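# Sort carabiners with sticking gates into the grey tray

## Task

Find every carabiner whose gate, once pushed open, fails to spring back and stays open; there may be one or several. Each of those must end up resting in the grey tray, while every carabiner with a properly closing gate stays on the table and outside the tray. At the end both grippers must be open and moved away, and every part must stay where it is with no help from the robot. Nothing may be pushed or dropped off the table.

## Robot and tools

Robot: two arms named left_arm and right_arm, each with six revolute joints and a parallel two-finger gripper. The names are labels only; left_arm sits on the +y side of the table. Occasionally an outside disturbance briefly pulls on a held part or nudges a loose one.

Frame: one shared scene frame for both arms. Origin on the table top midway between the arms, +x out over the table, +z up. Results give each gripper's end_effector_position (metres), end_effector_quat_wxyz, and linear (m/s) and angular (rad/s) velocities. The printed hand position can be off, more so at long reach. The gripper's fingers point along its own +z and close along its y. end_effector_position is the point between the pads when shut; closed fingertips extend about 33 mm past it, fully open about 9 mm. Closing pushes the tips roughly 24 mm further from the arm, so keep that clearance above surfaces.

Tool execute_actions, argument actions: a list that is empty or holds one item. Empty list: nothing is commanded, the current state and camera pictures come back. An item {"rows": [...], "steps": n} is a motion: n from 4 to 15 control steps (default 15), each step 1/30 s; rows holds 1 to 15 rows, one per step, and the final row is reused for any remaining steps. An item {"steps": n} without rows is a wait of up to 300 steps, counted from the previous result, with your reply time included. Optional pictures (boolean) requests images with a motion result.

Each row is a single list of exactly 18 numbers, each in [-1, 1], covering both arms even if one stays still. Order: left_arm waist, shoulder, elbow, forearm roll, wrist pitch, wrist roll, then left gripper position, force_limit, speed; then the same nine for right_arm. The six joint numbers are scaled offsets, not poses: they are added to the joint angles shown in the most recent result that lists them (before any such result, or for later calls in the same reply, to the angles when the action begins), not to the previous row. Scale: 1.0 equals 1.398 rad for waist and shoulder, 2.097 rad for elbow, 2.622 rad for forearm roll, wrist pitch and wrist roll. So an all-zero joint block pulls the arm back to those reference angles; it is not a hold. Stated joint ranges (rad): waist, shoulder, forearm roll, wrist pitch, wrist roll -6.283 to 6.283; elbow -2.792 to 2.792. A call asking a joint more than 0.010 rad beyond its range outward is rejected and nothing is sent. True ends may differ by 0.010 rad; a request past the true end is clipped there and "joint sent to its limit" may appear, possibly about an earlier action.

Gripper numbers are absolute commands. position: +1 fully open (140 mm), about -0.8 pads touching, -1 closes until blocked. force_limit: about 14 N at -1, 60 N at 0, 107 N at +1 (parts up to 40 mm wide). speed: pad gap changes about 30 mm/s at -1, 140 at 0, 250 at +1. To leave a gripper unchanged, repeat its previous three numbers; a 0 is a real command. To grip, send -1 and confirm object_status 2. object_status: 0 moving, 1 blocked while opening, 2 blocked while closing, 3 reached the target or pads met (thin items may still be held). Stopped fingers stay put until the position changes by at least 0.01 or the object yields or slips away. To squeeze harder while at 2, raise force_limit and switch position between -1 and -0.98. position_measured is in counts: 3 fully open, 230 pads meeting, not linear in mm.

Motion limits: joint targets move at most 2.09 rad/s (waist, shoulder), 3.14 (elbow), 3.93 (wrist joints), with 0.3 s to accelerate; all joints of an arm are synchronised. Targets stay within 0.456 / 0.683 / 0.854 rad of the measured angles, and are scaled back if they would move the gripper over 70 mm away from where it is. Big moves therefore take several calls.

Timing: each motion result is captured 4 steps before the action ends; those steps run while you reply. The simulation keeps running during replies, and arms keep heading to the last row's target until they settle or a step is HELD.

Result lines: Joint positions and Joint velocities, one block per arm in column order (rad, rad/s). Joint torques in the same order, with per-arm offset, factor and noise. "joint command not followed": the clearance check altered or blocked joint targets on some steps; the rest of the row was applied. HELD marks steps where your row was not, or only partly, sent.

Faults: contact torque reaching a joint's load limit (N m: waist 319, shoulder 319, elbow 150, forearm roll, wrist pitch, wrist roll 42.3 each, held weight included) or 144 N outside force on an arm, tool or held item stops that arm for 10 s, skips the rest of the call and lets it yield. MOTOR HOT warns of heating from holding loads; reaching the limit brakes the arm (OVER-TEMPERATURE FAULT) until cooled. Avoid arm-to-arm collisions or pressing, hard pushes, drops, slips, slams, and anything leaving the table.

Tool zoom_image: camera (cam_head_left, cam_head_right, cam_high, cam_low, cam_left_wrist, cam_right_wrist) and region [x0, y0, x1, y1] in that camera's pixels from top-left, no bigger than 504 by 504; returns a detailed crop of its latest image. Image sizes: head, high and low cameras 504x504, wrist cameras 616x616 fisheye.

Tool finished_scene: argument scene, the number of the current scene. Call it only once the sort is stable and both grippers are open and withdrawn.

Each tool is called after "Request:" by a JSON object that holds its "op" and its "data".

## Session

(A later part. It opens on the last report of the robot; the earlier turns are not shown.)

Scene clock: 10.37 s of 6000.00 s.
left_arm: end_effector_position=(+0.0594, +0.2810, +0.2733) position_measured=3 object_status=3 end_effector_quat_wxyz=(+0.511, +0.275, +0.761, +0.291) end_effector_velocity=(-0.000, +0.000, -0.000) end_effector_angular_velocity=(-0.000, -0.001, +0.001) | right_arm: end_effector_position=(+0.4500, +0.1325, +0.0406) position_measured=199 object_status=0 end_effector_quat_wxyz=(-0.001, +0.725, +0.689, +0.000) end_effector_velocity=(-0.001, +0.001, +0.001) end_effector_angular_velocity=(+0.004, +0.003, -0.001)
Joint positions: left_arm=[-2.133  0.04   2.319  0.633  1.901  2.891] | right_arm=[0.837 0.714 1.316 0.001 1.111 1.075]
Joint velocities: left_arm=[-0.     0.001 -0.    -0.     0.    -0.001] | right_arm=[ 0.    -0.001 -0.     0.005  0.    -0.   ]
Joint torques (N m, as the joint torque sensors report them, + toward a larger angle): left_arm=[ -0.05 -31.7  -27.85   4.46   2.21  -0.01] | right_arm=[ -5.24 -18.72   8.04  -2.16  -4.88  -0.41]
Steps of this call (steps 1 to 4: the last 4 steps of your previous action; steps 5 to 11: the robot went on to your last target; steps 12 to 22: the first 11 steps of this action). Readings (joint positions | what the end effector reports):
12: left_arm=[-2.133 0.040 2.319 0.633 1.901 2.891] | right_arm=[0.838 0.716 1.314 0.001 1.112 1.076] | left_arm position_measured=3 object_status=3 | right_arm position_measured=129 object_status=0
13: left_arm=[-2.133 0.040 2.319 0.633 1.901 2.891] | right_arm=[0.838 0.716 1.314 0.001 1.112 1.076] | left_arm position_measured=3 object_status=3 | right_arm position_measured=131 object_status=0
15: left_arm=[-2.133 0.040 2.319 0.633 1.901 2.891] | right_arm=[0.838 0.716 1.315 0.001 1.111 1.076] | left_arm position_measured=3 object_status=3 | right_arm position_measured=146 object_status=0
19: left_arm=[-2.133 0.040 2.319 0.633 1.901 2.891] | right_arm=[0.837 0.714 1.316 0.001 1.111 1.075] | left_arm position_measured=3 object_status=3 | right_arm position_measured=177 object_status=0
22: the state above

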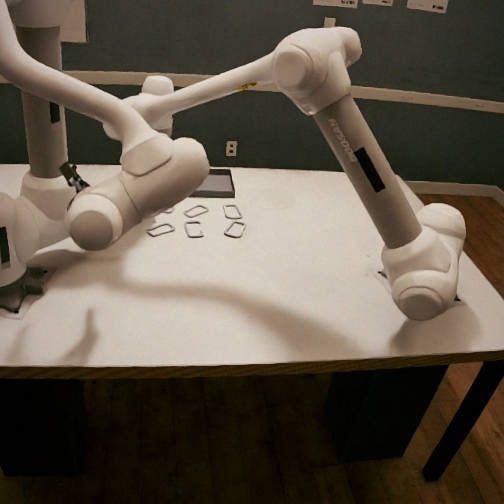

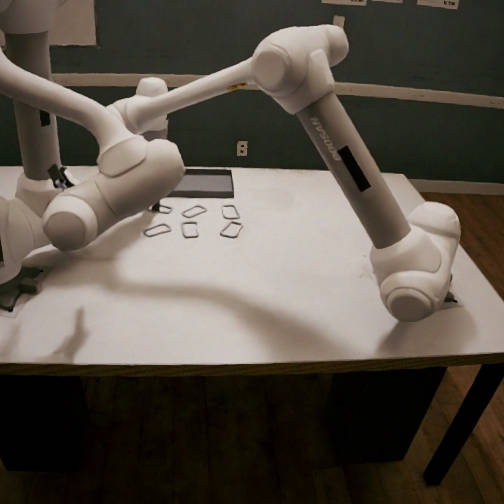

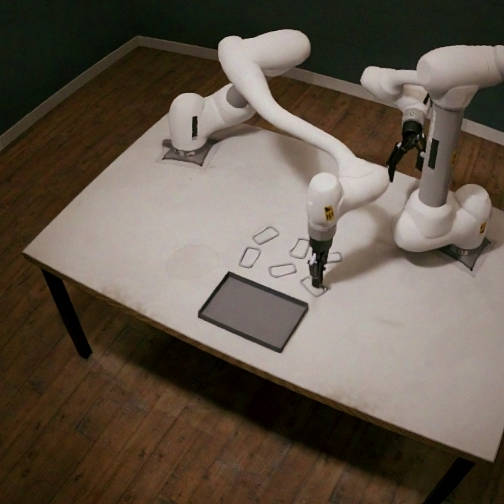

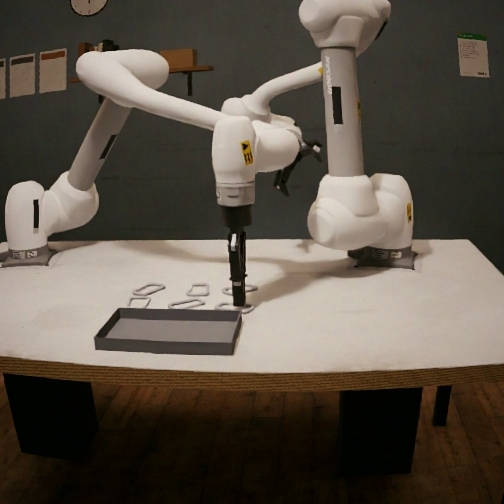

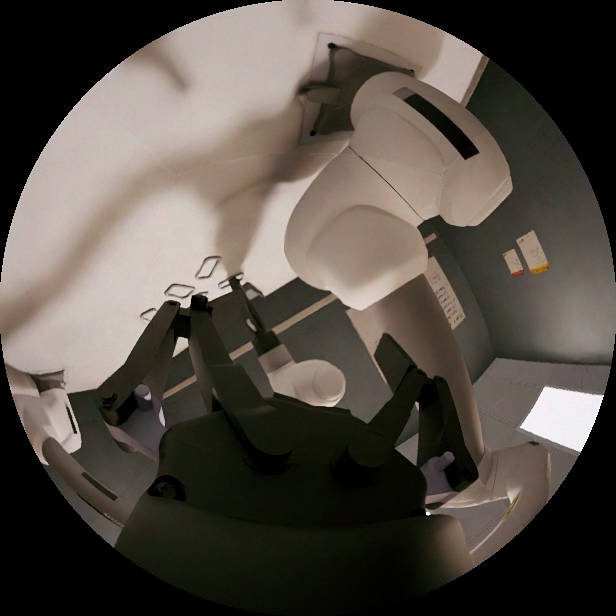

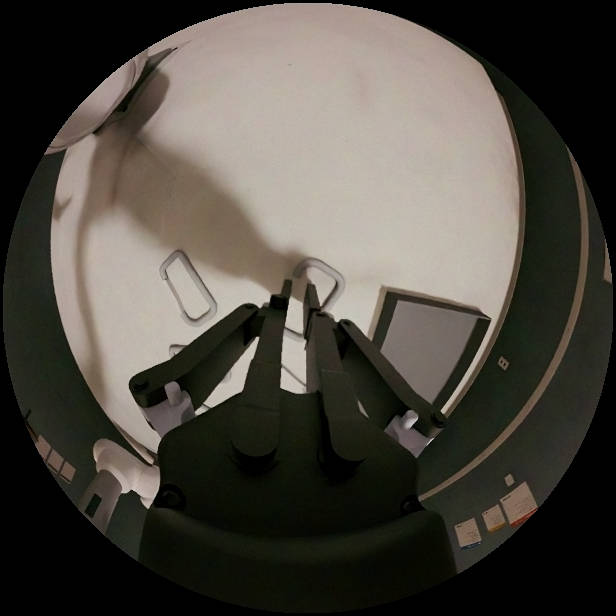

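Request:
{"op": "execute_actions", "data": {"actions": [{"rows":[[0,0,0,0,0,0,1,0,0,0,-0.011,-0.0066,0,0.011,0,-0.65,-0.5,0],[0,0,0,0,0,0,1,0,0,0,-0.011,-0.0066,0,0.011,0,-0.65,-0.5,0],[0,0,0,0,0,0,1,0,0,0,-0.011,-0.0066,0,0.011,0,-0.65,-0.5,0],[0,0,0,0,0,0,1,0,0,0,-0.011,-0.0066,0,0.011,0,-0.65,-0.5,0],[0,0,0,0,0,0,1,0,0,0,-0.011,-0.0066,0,0.011,0,0.2,-0.5,0.3]],"steps":15}], "pictures": true}}

Request:
{"op": "zoom_image", "data": {"camera": "cam_right_wrist", "region": [220, 220, 380, 350]}}

Scene clock: 10.97 s of 6000.00 s.
left_arm: end_effector_position=(+0.0594, +0.2810, +0.2733) position_measured=3 object_status=3 end_effector_quat_wxyz=(+0.511, +0.275, +0.761, +0.291) end_effector_velocity=(+0.000, +0.000, -0.000) end_effector_angular_velocity=(+0.002, -0.000, +0.001) | right_arm: end_effector_position=(+0.4502, +0.1322, +0.0610) position_measured=161 object_status=0 end_effector_quat_wxyz=(-0.001, +0.725, +0.689, +0.000) end_effector_velocity=(+0.000, +0.001, +0.005) end_effector_angular_velocity=(+0.003, -0.001, +0.000)
Joint positions: left_arm=[-2.133  0.04   2.319  0.633  1.901  2.891] | right_arm=[0.837 0.699 1.302 0.001 1.139 1.075]
Joint velocities: left_arm=[ 0.001  0.001 -0.    -0.001  0.     0.001] | right_arm=[ 0.    -0.004 -0.003  0.001  0.004 -0.   ]
Joint torques (N m, as the joint torque sensors report them, + toward a larger angle): left_arm=[ -0.56 -30.58 -27.73   4.4    2.21   0.03] | right_arm=[   3.12 -105.5   -35.32    4.12   -0.24   -0.27]
Steps of this call (steps 1 to 4: the last 4 steps of your previous action; steps 5 to 7: the robot went on to your last target; steps 8 to 18: the first 11 steps of this action). Readings (joint positions | what the end effector reports):
8: left_arm=[-2.133 0.040 2.319 0.633 1.901 2.891] | right_arm=[0.837 0.714 1.316 0.001 1.111 1.075] | left_arm position_measured=3 object_status=3 | right_arm position_measured=210 object_status=3
9: left_arm=[-2.133 0.040 2.319 0.633 1.901 2.891] | right_arm=[0.837 0.712 1.315 0.001 1.115 1.075] | left_arm position_measured=3 object_status=3 | right_arm position_measured=210 object_status=3
11: left_arm=[-2.133 0.040 2.319 0.633 1.901 2.891] | right_arm=[0.837 0.705 1.307 0.000 1.130 1.075] | left_arm position_measured=3 object_status=3 | right_arm position_measured=211 object_status=3
15: left_arm=[-2.133 0.040 2.319 0.633 1.901 2.891] | right_arm=[0.837 0.700 1.303 0.001 1.138 1.075] | left_arm position_measured=3 object_status=3 | right_arm position_measured=189 object_status=0
18: the state above

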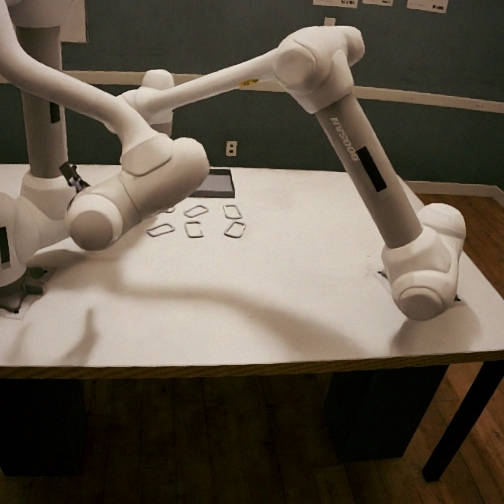

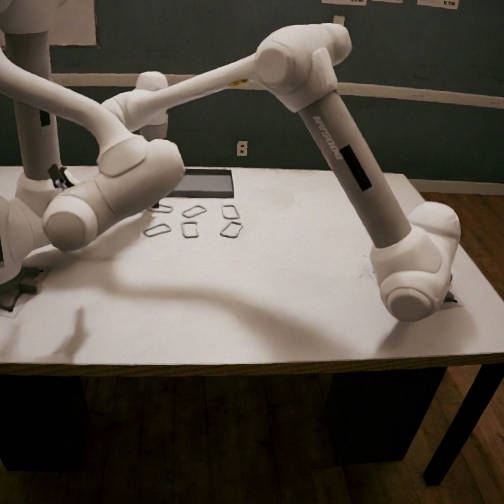

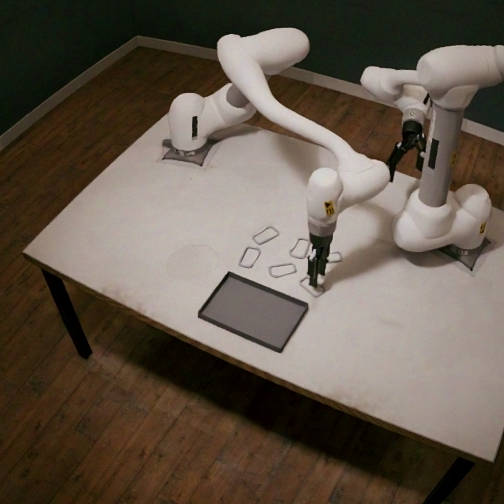

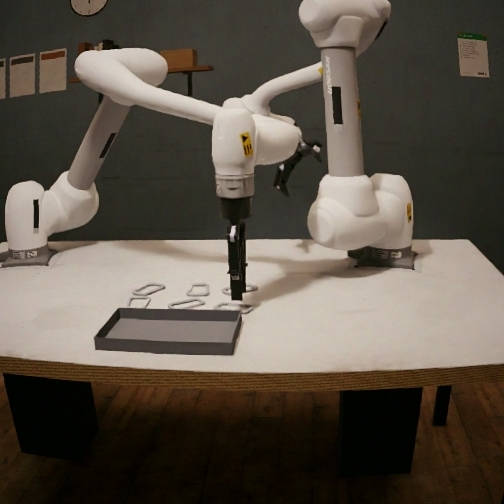

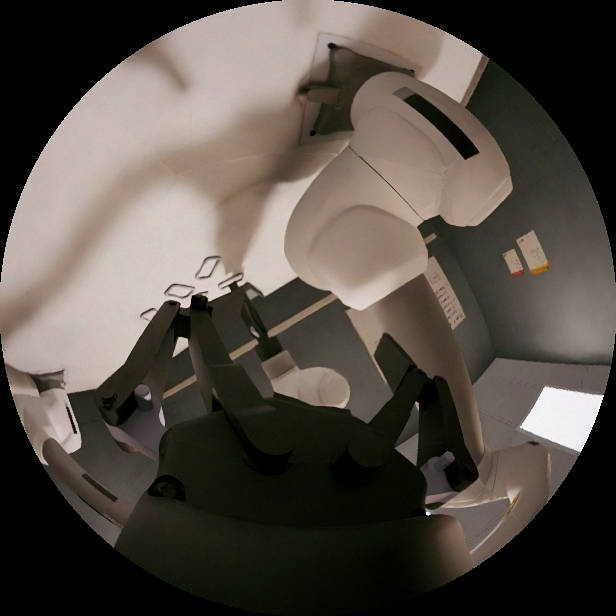

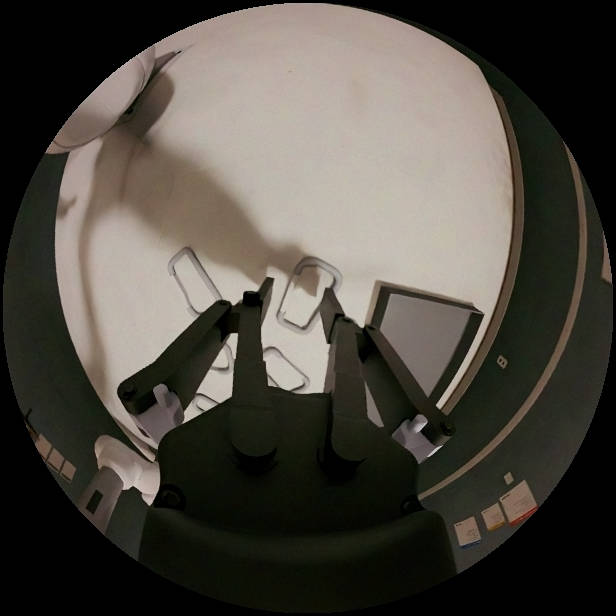

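Region (220, 220, 380, 350) of cam_right_wrist's 616x616 image, scaled by 3.150, with more detail than that image has; it fills the top 410 rows of this view, and the rest is white.

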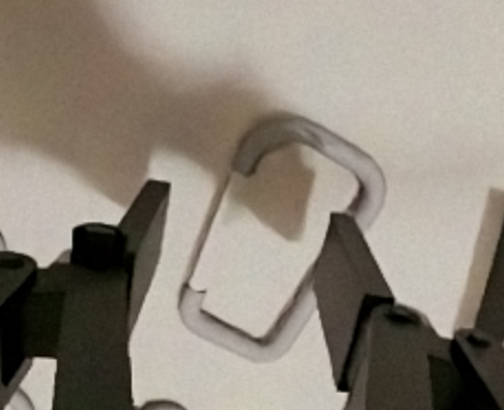

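Request:
{"op": "execute_actions", "data": {"actions": [{"rows":[[0,0,0,0,0,0,1,0,0,0,0,0,0,0,0.1,0.35,-0.5,0.3]],"steps":15}], "pictures": true}}

Request:
{"op": "zoom_image", "data": {"camera": "cam_right_wrist", "region": [200, 200, 400, 360]}}

Scene clock: 11.60 s of 6000.00 s.
left_arm: end_effector_position=(+0.0594, +0.2810, +0.2733) position_measured=3 object_status=3 end_effector_quat_wxyz=(+0.511, +0.275, +0.761, +0.291) end_effector_velocity=(-0.000, +0.000, -0.000) end_effector_angular_velocity=(+0.000, +0.000, +0.001) | right_arm: end_effector_position=(+0.4500, +0.1323, +0.0614) position_measured=85 object_status=3 end_effector_quat_wxyz=(-0.001, +0.808, +0.590, +0.000) end_effector_velocity=(+0.001, -0.001, -0.002) end_effector_angular_velocity=(-0.001, -0.000, -0.044)
Joint positions: left_arm=[-2.133  0.04   2.319  0.633  1.901  2.891] | right_arm=[0.837 0.699 1.302 0.001 1.139 1.334]
Joint velocities: left_arm=[ 0.     0.     0.    -0.001  0.    -0.   ] | right_arm=[-0.001  0.001  0.002 -0.001 -0.002  0.043]
Joint torques (N m, as the joint torque sensors report them, + toward a larger angle): left_arm=[ -0.72 -30.91 -27.7    4.31   2.28  -0.09] | right_arm=[   3.19 -105.32  -35.3     4.      0.12   -0.31]
Steps of this call (steps 1 to 4: the last 4 steps of your previous action; steps 5 to 8: the robot went on to your last target; steps 9 to 19: the first 11 steps of this action). Readings (joint positions | what the end effector reports):
9: left_arm=[-2.133 0.040 2.319 0.633 1.901 2.891] | right_arm=[0.837 0.699 1.302 0.001 1.140 1.075] | left_arm position_measured=3 object_status=3 | right_arm position_measured=104 object_status=0
10: left_arm=[-2.133 0.040 2.319 0.633 1.901 2.891] | right_arm=[0.837 0.699 1.302 0.001 1.140 1.082] | left_arm position_measured=3 object_status=3 | right_arm position_measured=101 object_status=0
12: left_arm=[-2.133 0.040 2.319 0.633 1.901 2.891] | right_arm=[0.837 0.699 1.302 0.001 1.140 1.138] | left_arm position_measured=3 object_status=3 | right_arm position_measured=85 object_status=0
16: left_arm=[-2.133 0.040 2.319 0.633 1.901 2.891] | right_arm=[0.837 0.699 1.302 0.001 1.140 1.306] | left_arm position_measured=3 object_status=3 | right_arm position_measured=85 object_status=0
19: the state above

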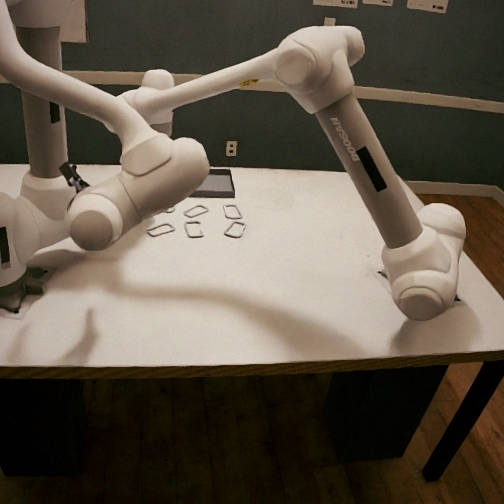

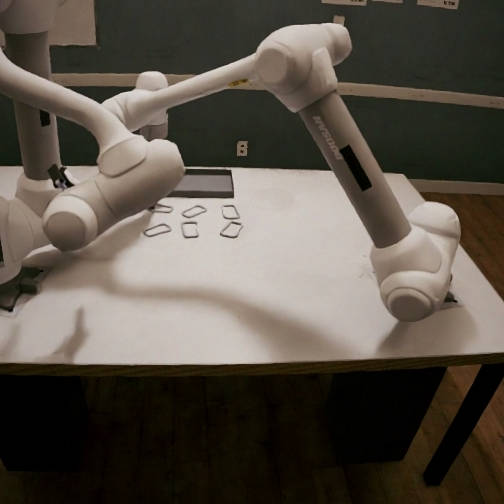

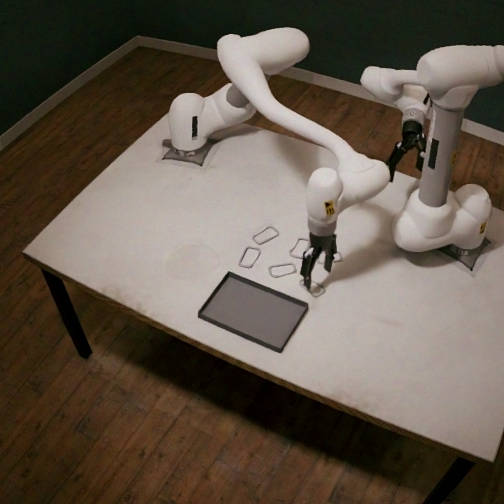

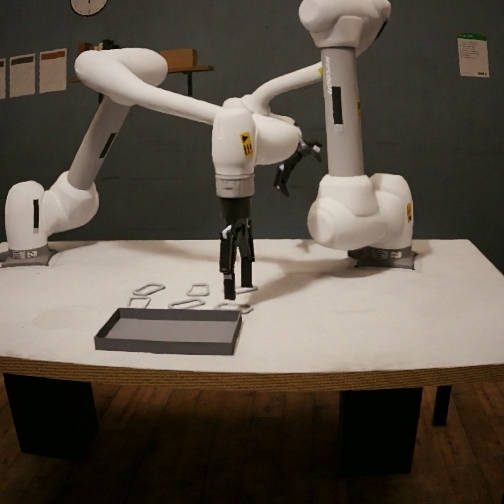

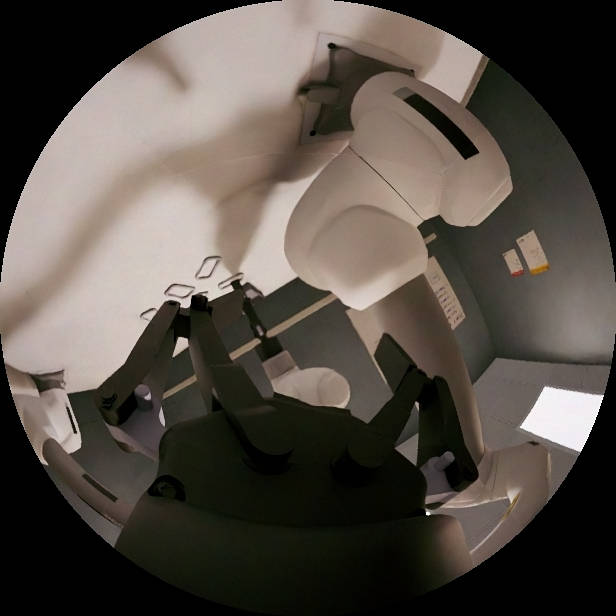

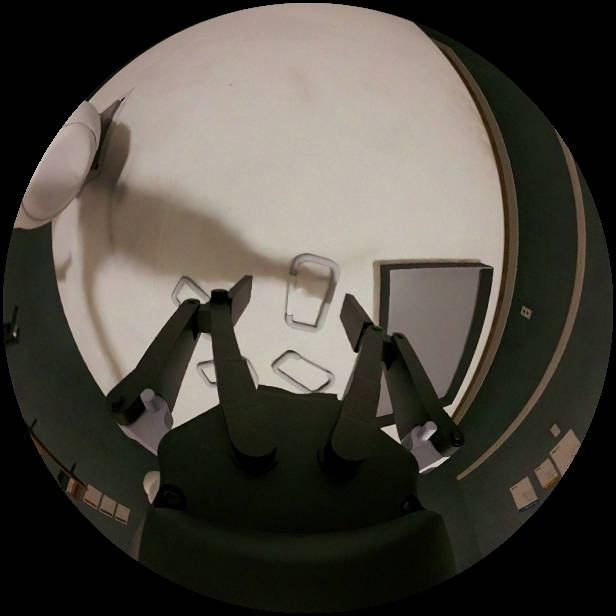

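Region (200, 200, 400, 360) of cam_right_wrist's 616x616 image, scaled by 2.520, with more detail than that image has; it fills the top 403 rows of this view, and the rest is white.

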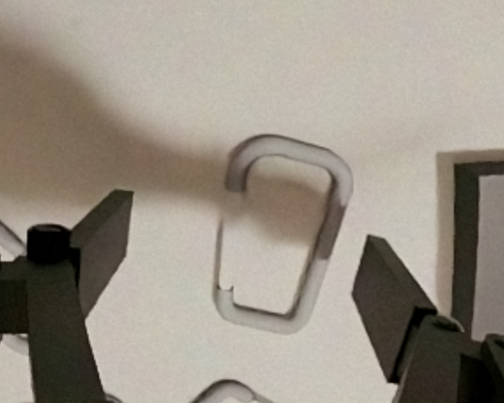

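Request:
{"op": "zoom_image", "data": {"camera": "cam_right_wrist", "region": [270, 245, 360, 340]}}

Request:
{"op": "zoom_image", "data": {"camera": "cam_high", "region": [270, 250, 350, 320]}}

Region (270, 245, 360, 340) of cam_right_wrist's 616x616 image, scaled by 5.305, with more detail than that image has; it fills the left 477 columns of this view, and the rest is white.

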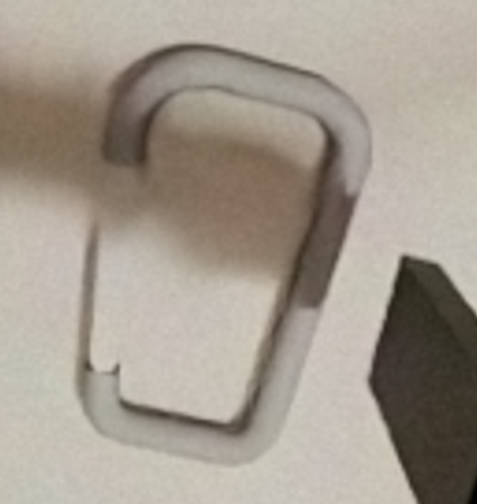

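Region (270, 250, 350, 320) of cam_high's 504x504 image, scaled by 6.300, with more detail than that image has; it fills the top 441 rows of this view, and the rest is white.

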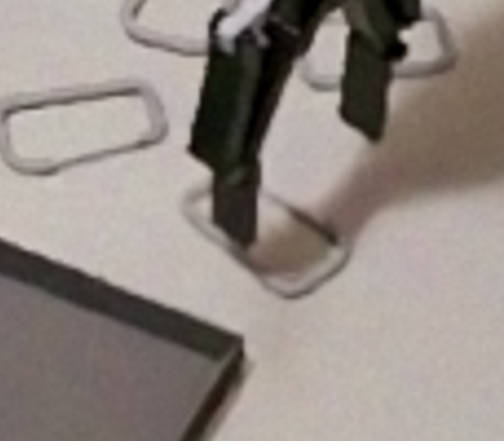

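Request:
{"op": "execute_actions", "data": {"actions": [{"rows":[[0,0,0,0,0,0,1,0,0,-0.0107,-0.0064,0.018,0,-0.011,0.081,0.35,-0.5,0.3]],"steps":15}], "pictures": true}}

Request:
{"op": "zoom_image", "data": {"camera": "cam_right_wrist", "region": [220, 220, 380, 350]}}

Scene clock: 13.63 s of 6000.00 s.
left_arm: end_effector_position=(+0.0594, +0.2810, +0.2733) position_measured=3 object_status=3 end_effector_quat_wxyz=(+0.511, +0.275, +0.761, +0.291) end_effector_velocity=(+0.000, +0.000, +0.000) end_effector_angular_velocity=(-0.002, +0.000, +0.001) | right_arm: end_effector_position=(+0.4559, +0.1163, +0.0505) position_measured=85 object_status=3 end_effector_quat_wxyz=(-0.001, +0.869, +0.495, +0.000) end_effector_velocity=(-0.000, -0.002, -0.000) end_effector_angular_velocity=(+0.001, -0.001, -0.032)
Joint positions: left_arm=[-2.133  0.04   2.319  0.633  1.901  2.891] | right_arm=[0.822 0.69  1.34  0.001 1.111 1.544]
Joint velocities: left_arm=[ 0.    -0.001  0.     0.     0.    -0.002] | right_arm=[-0.001 -0.003  0.006 -0.    -0.005  0.031]
Joint torques (N m, as the joint torque sensors report them, + toward a larger angle): left_arm=[  0.09 -31.09 -27.73   4.39   2.28   0.01] | right_arm=[   3.84 -104.16  -34.67    4.1    -0.07   -0.41]
Steps of this call (steps 1 to 4: the last 4 steps of your previous action; steps 5 to 15: the robot went on to your last target; steps 16 to 50: nothing new was sent; steps 51 to 61: the first 11 steps of this action). Readings (joint positions | what the end effector reports):
51: left_arm=[-2.133 0.040 2.319 0.633 1.901 2.891] | right_arm=[0.837 0.699 1.303 0.001 1.139 1.337] | left_arm position_measured=3 object_status=3 | right_arm position_measured=85 object_status=3
52: left_arm=[-2.133 0.040 2.319 0.633 1.901 2.891] | right_arm=[0.836 0.699 1.304 0.001 1.138 1.344] | left_arm position_measured=3 object_status=3 | right_arm position_measured=85 object_status=3
54: left_arm=[-2.133 0.040 2.319 0.633 1.901 2.891] | right_arm=[0.832 0.697 1.314 0.001 1.131 1.400] | left_arm position_measured=3 object_status=3 | right_arm position_measured=85 object_status=3
58: left_arm=[-2.133 0.040 2.319 0.633 1.901 2.891] | right_arm=[0.823 0.691 1.337 0.001 1.113 1.531] | left_arm position_measured=3 object_status=3 | right_arm position_measured=85 object_status=3
61: the state above

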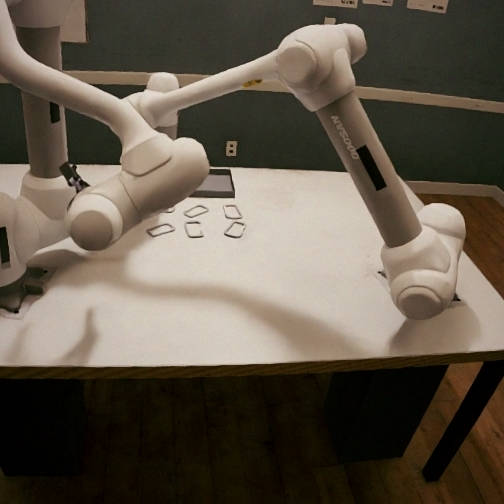

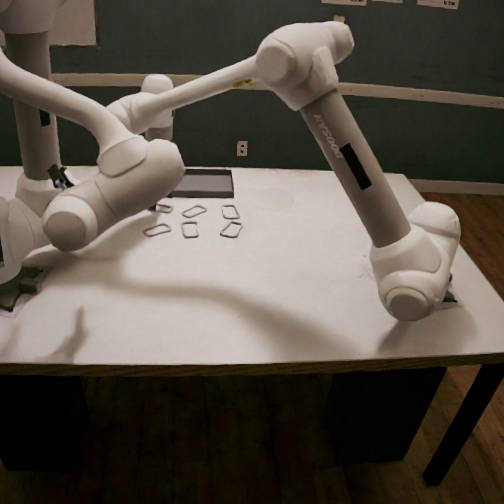

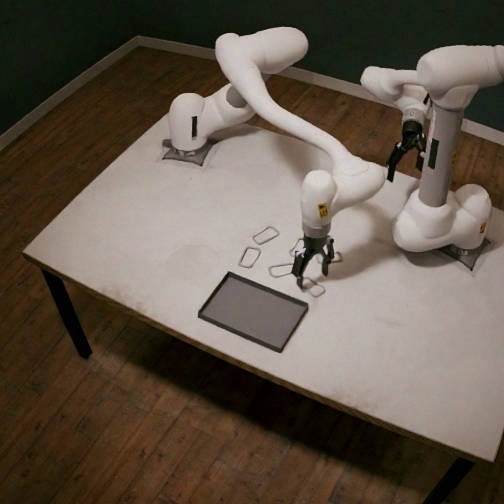

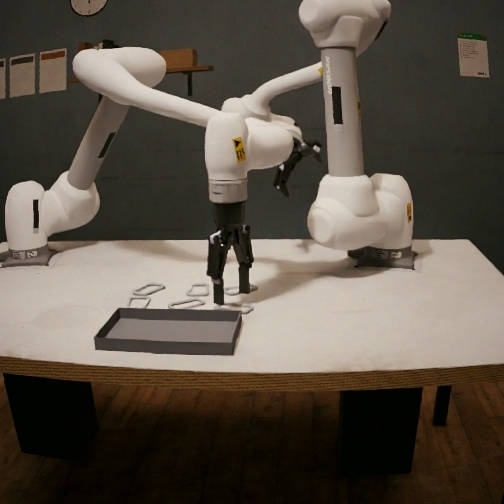

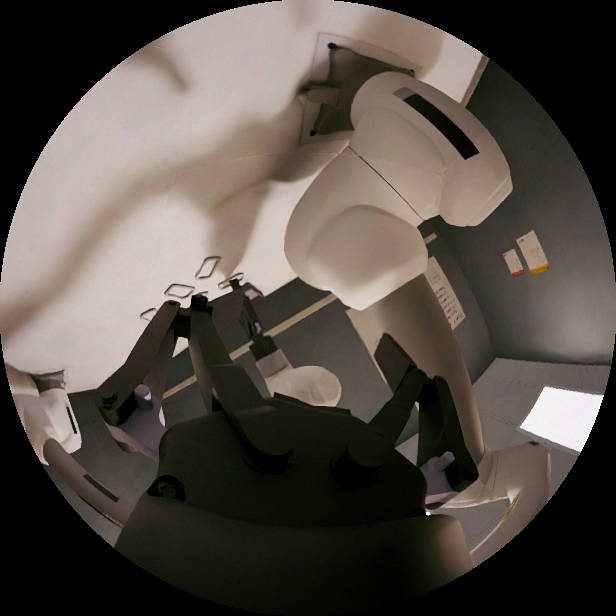

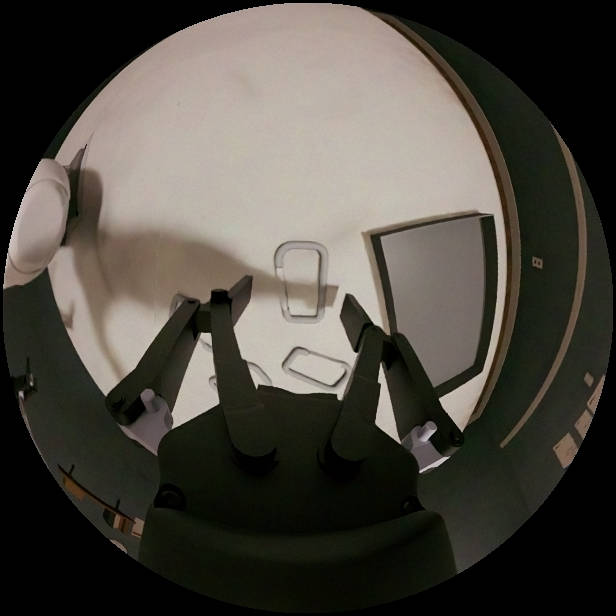

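Region (220, 220, 380, 350) of cam_right_wrist's 616x616 image, scaled by 3.150, with more detail than that image has; it fills the top 410 rows of this view, and the rest is white.

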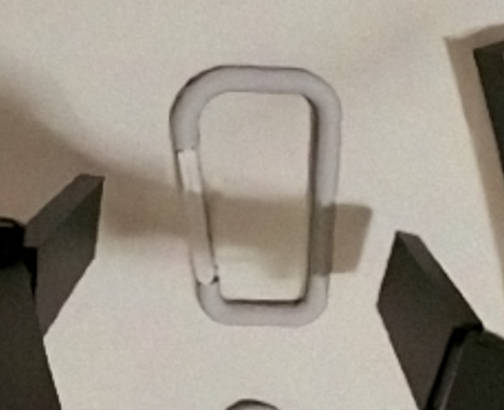

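Request:
{"op": "execute_actions", "data": {"actions": [{"rows":[[0,0,0,0,0,0,1,0,0,0,0.0073,0.0044,0,-0.0074,0,0.35,-0.5,0.3],[0,0,0,0,0,0,1,0,0,0,0.0073,0.0044,0,-0.0074,0,0.35,-0.5,0.3],[0,0,0,0,0,0,1,0,0,0,0.0073,0.0044,0,-0.0074,0,0.35,-0.5,0.3],[0,0,0,0,0,0,1,0,0,0,0.0073,0.0044,0,-0.0074,0,0.35,-0.5,0.3],[0,0,0,0,0,0,1,0,0,0,0.0073,0.0044,0,-0.0074,0,0.35,-0.5,0.3],[0,0,0,0,0,0,1,0,0,0,0.0073,0.0044,0,-0.0074,0,0.35,-0.5,0.3],[0,0,0,0,0,0,1,0,0,0,0.0073,0.0044,0,-0.0074,0,-0.3,-0.6,-0.3]],"steps":15}], "pictures": true}}

Request:
{"op": "zoom_image", "data": {"camera": "cam_right_wrist", "region": [220, 220, 380, 350]}}

Scene clock: 14.43 s of 6000.00 s.
left_arm: end_effector_position=(+0.0594, +0.2810, +0.2733) position_measured=3 object_status=3 end_effector_quat_wxyz=(+0.511, +0.275, +0.761, +0.291) end_effector_velocity=(+0.000, +0.000, -0.000) end_effector_angular_velocity=(+0.003, +0.001, +0.002) | right_arm: end_effector_position=(+0.4560, +0.1162, +0.0370) position_measured=104 object_status=0 end_effector_quat_wxyz=(-0.001, +0.869, +0.495, +0.000) end_effector_velocity=(+0.000, +0.000, -0.001) end_effector_angular_velocity=(+0.001, -0.001, +0.001)
Joint positions: left_arm=[-2.133  0.04   2.319  0.633  1.901  2.891] | right_arm=[0.822 0.7   1.349 0.001 1.092 1.544]
Joint velocities: left_arm=[ 0.002  0.001  0.    -0.001 -0.     0.002] | right_arm=[ 0.     0.001  0.001 -0.    -0.003 -0.001]
Joint torques (N m, as the joint torque sensors report them, + toward a larger angle): left_arm=[  0.27 -31.46 -27.54   4.44   2.25   0.  ] | right_arm=[   3.34 -106.26  -35.      3.99   -0.18   -0.36]
Steps of this call (steps 1 to 4: the last 4 steps of your previous action; steps 5 to 13: the robot went on to your last target; steps 14 to 24: the first 11 steps of this action). Readings (joint positions | what the end effector reports):
14: left_arm=[-2.133 0.040 2.319 0.633 1.901 2.891] | right_arm=[0.822 0.690 1.340 0.001 1.111 1.546] | left_arm position_measured=3 object_status=3 | right_arm position_measured=85 object_status=3
15: left_arm=[-2.133 0.040 2.319 0.633 1.901 2.891] | right_arm=[0.822 0.691 1.342 0.001 1.106 1.546] | left_arm position_measured=3 object_status=3 | right_arm position_measured=85 object_status=3
17: left_arm=[-2.133 0.040 2.319 0.633 1.901 2.891] | right_arm=[0.822 0.697 1.347 0.001 1.097 1.546] | left_arm position_measured=3 object_status=3 | right_arm position_measured=85 object_status=3
21: left_arm=[-2.133 0.040 2.319 0.633 1.901 2.891] | right_arm=[0.822 0.700 1.348 0.001 1.092 1.545] | left_arm position_measured=3 object_status=3 | right_arm position_measured=87 object_status=0
24: the state above

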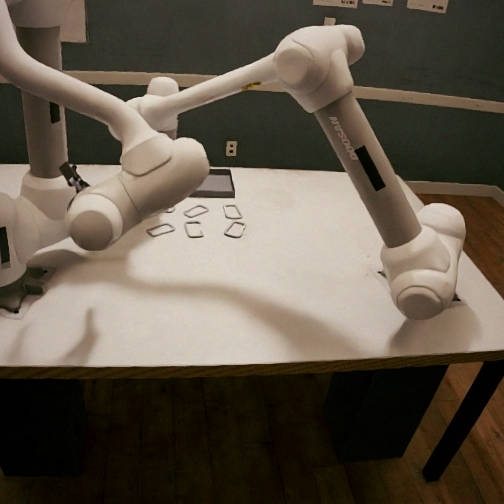

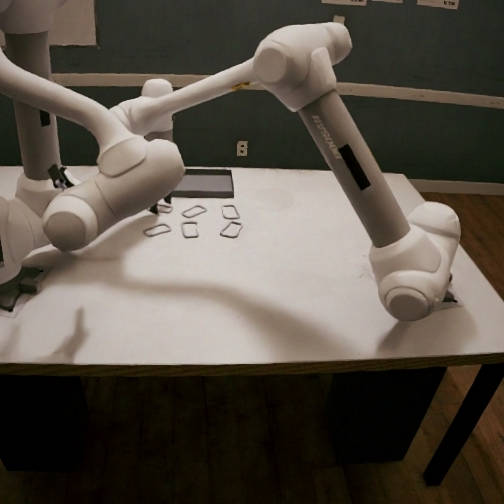

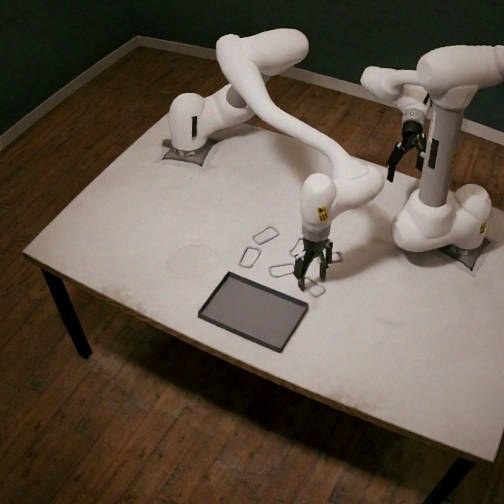

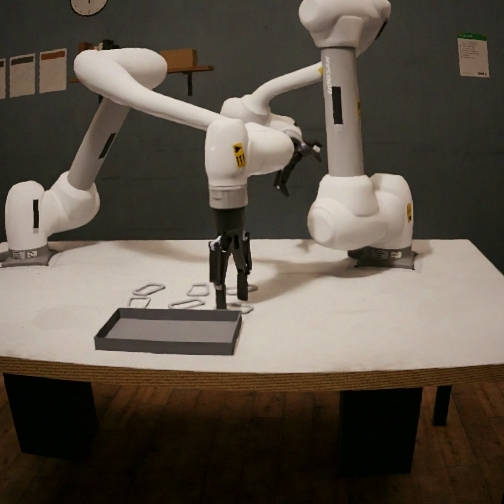

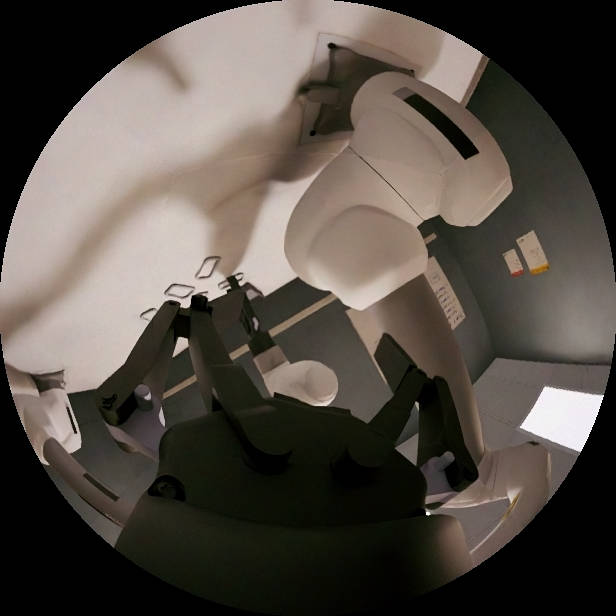

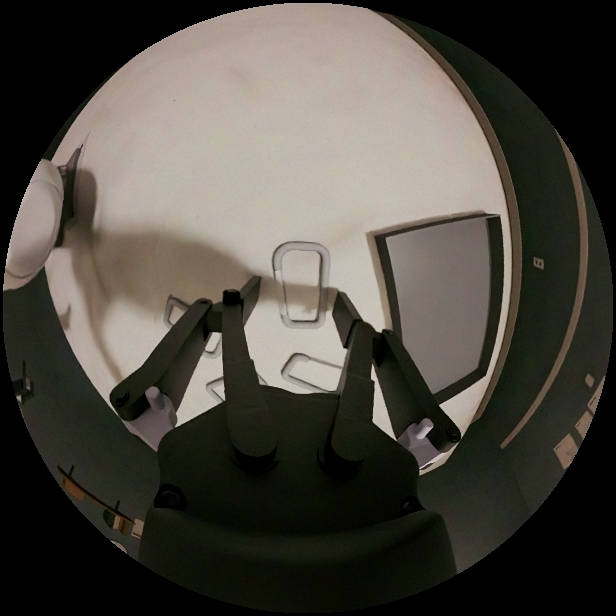

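Region (220, 220, 380, 350) of cam_right_wrist's 616x616 image, scaled by 3.150, with more detail than that image has; it fills the top 410 rows of this view, and the rest is white.

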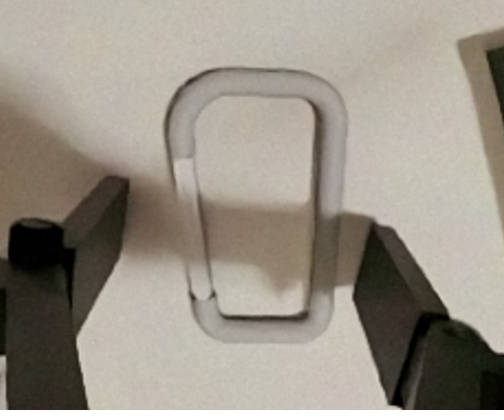

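Request:
{"op": "execute_actions", "data": {"actions": [{"rows":[[0,0,0,0,0,0,1,0,0,0,0,0,0,0,-0.05,-0.1,-0.6,-0.3],[0,0,0,0,0,0,1,0,0,0,0,0,0,0,-0.05,-0.1,-0.6,-0.3],[0,0,0,0,0,0,1,0,0,0,0,0,0,0,-0.05,-0.1,-0.6,-0.3],[0,0,0,0,0,0,1,0,0,0,0,0,0,0,-0.05,-0.1,-0.6,-0.3],[0,0,0,0,0,0,1,0,0,0,0,0,0,0,-0.05,-0.1,-0.6,-0.3],[0,0,0,0,0,0,1,0,0,0,-0.0004,-0.0003,0,0.0004,-0.05,-0.4,-0.6,-0.3]],"steps":15}], "pictures": true}}

Request:
{"op": "zoom_image", "data": {"camera": "cam_right_wrist", "region": [220, 220, 380, 350]}}

Scene clock: 15.17 s of 6000.00 s.
left_arm: end_effector_position=(+0.0594, +0.2810, +0.2733) position_measured=3 object_status=3 end_effector_quat_wxyz=(+0.511, +0.275, +0.761, +0.291) end_effector_velocity=(+0.000, -0.000, +0.000) end_effector_angular_velocity=(-0.001, -0.000, +0.000) | right_arm: end_effector_position=(+0.4560, +0.1163, +0.0374) position_measured=162 object_status=0 end_effector_quat_wxyz=(-0.001, +0.835, +0.551, +0.000) end_effector_velocity=(-0.000, -0.000, +0.002) end_effector_angular_velocity=(-0.000, +0.000, +0.018)
Joint positions: left_arm=[-2.133  0.04   2.319  0.633  1.901  2.891] | right_arm=[0.822 0.7   1.348 0.001 1.093 1.415]
Joint velocities: left_arm=[ 0.001 -0.001 -0.     0.001 -0.     0.   ] | right_arm=[ 0.    -0.002 -0.001  0.     0.003 -0.018]
Joint torques (N m, as the joint torque sensors report them, + toward a larger angle): left_arm=[  0.11 -30.59 -28.21   4.26   2.3    0.1 ] | right_arm=[   3.72 -102.12  -31.95    3.98   -0.01   -0.21]
Steps of this call (steps 1 to 4: the last 4 steps of your previous action; steps 5 to 11: the robot went on to your last target; steps 12 to 22: the first 11 steps of this action). Readings (joint positions | what the end effector reports):
12: left_arm=[-2.133 0.040 2.319 0.633 1.901 2.891] | right_arm=[0.822 0.700 1.349 0.001 1.092 1.544] | left_arm position_measured=3 object_status=3 | right_arm position_measured=163 object_status=0
13: left_arm=[-2.133 0.040 2.319 0.633 1.901 2.891] | right_arm=[0.822 0.700 1.349 0.001 1.092 1.537] | left_arm position_measured=3 object_status=3 | right_arm position_measured=163 object_status=0
15: left_arm=[-2.133 0.040 2.319 0.633 1.901 2.891] | right_arm=[0.822 0.700 1.349 0.001 1.092 1.485] | left_arm position_measured=3 object_status=3 | right_arm position_measured=150 object_status=0
19: left_arm=[-2.133 0.040 2.319 0.633 1.901 2.891] | right_arm=[0.822 0.700 1.349 0.001 1.092 1.419] | left_arm position_measured=3 object_status=3 | right_arm position_measured=149 object_status=0
22: the state above

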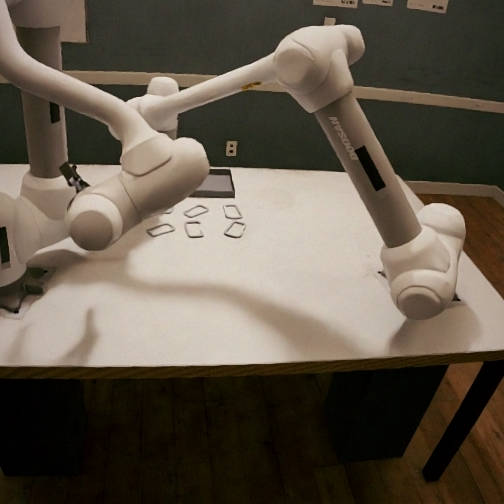

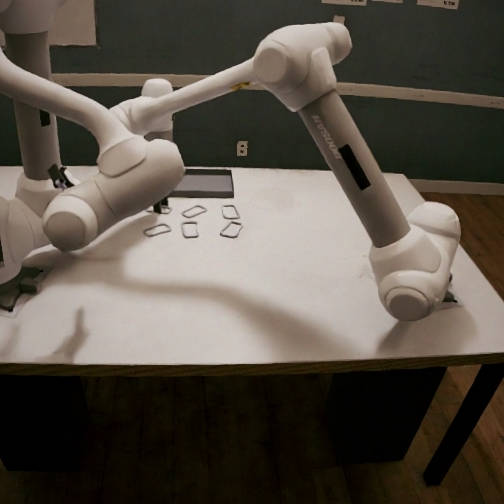

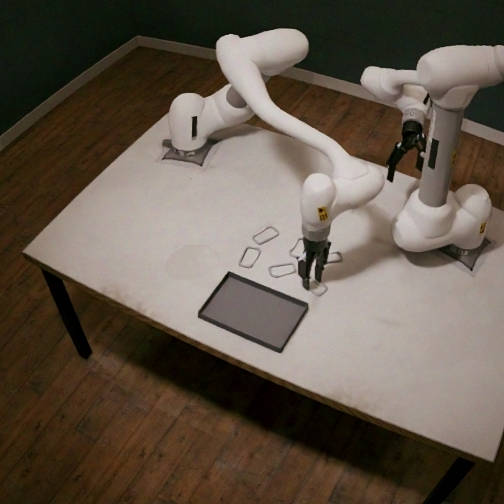

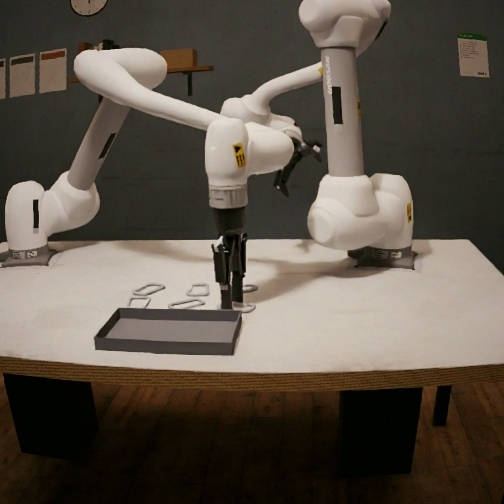

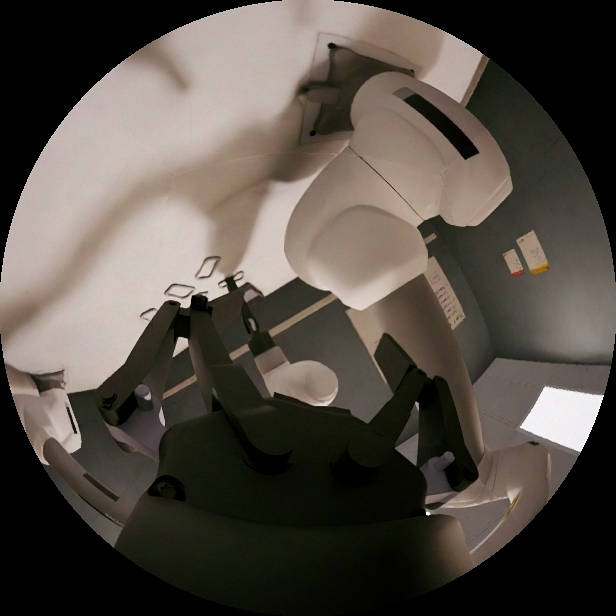

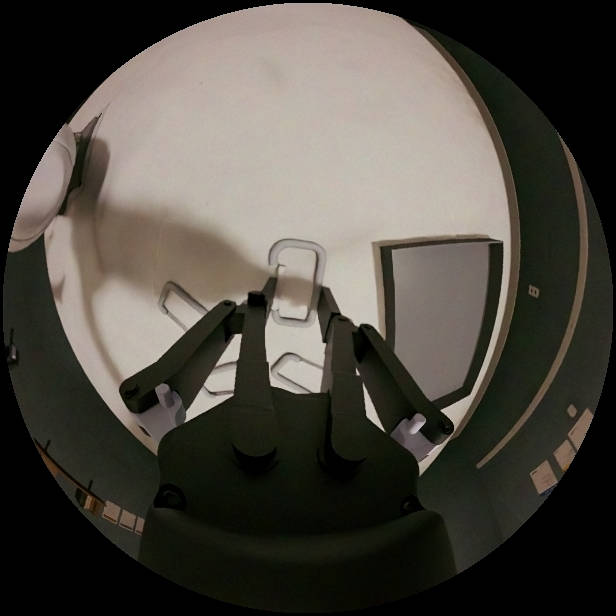

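Region (220, 220, 380, 350) of cam_right_wrist's 616x616 image, scaled by 3.150, with more detail than that image has; it fills the top 410 rows of this view, and the rest is white.

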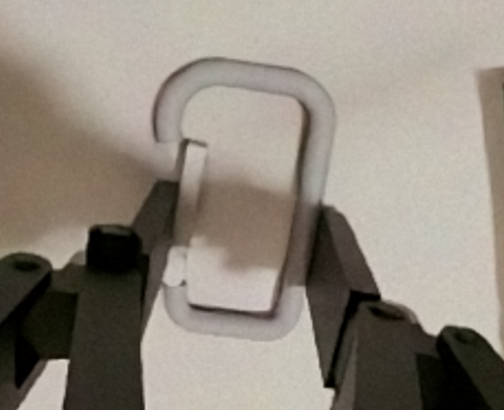

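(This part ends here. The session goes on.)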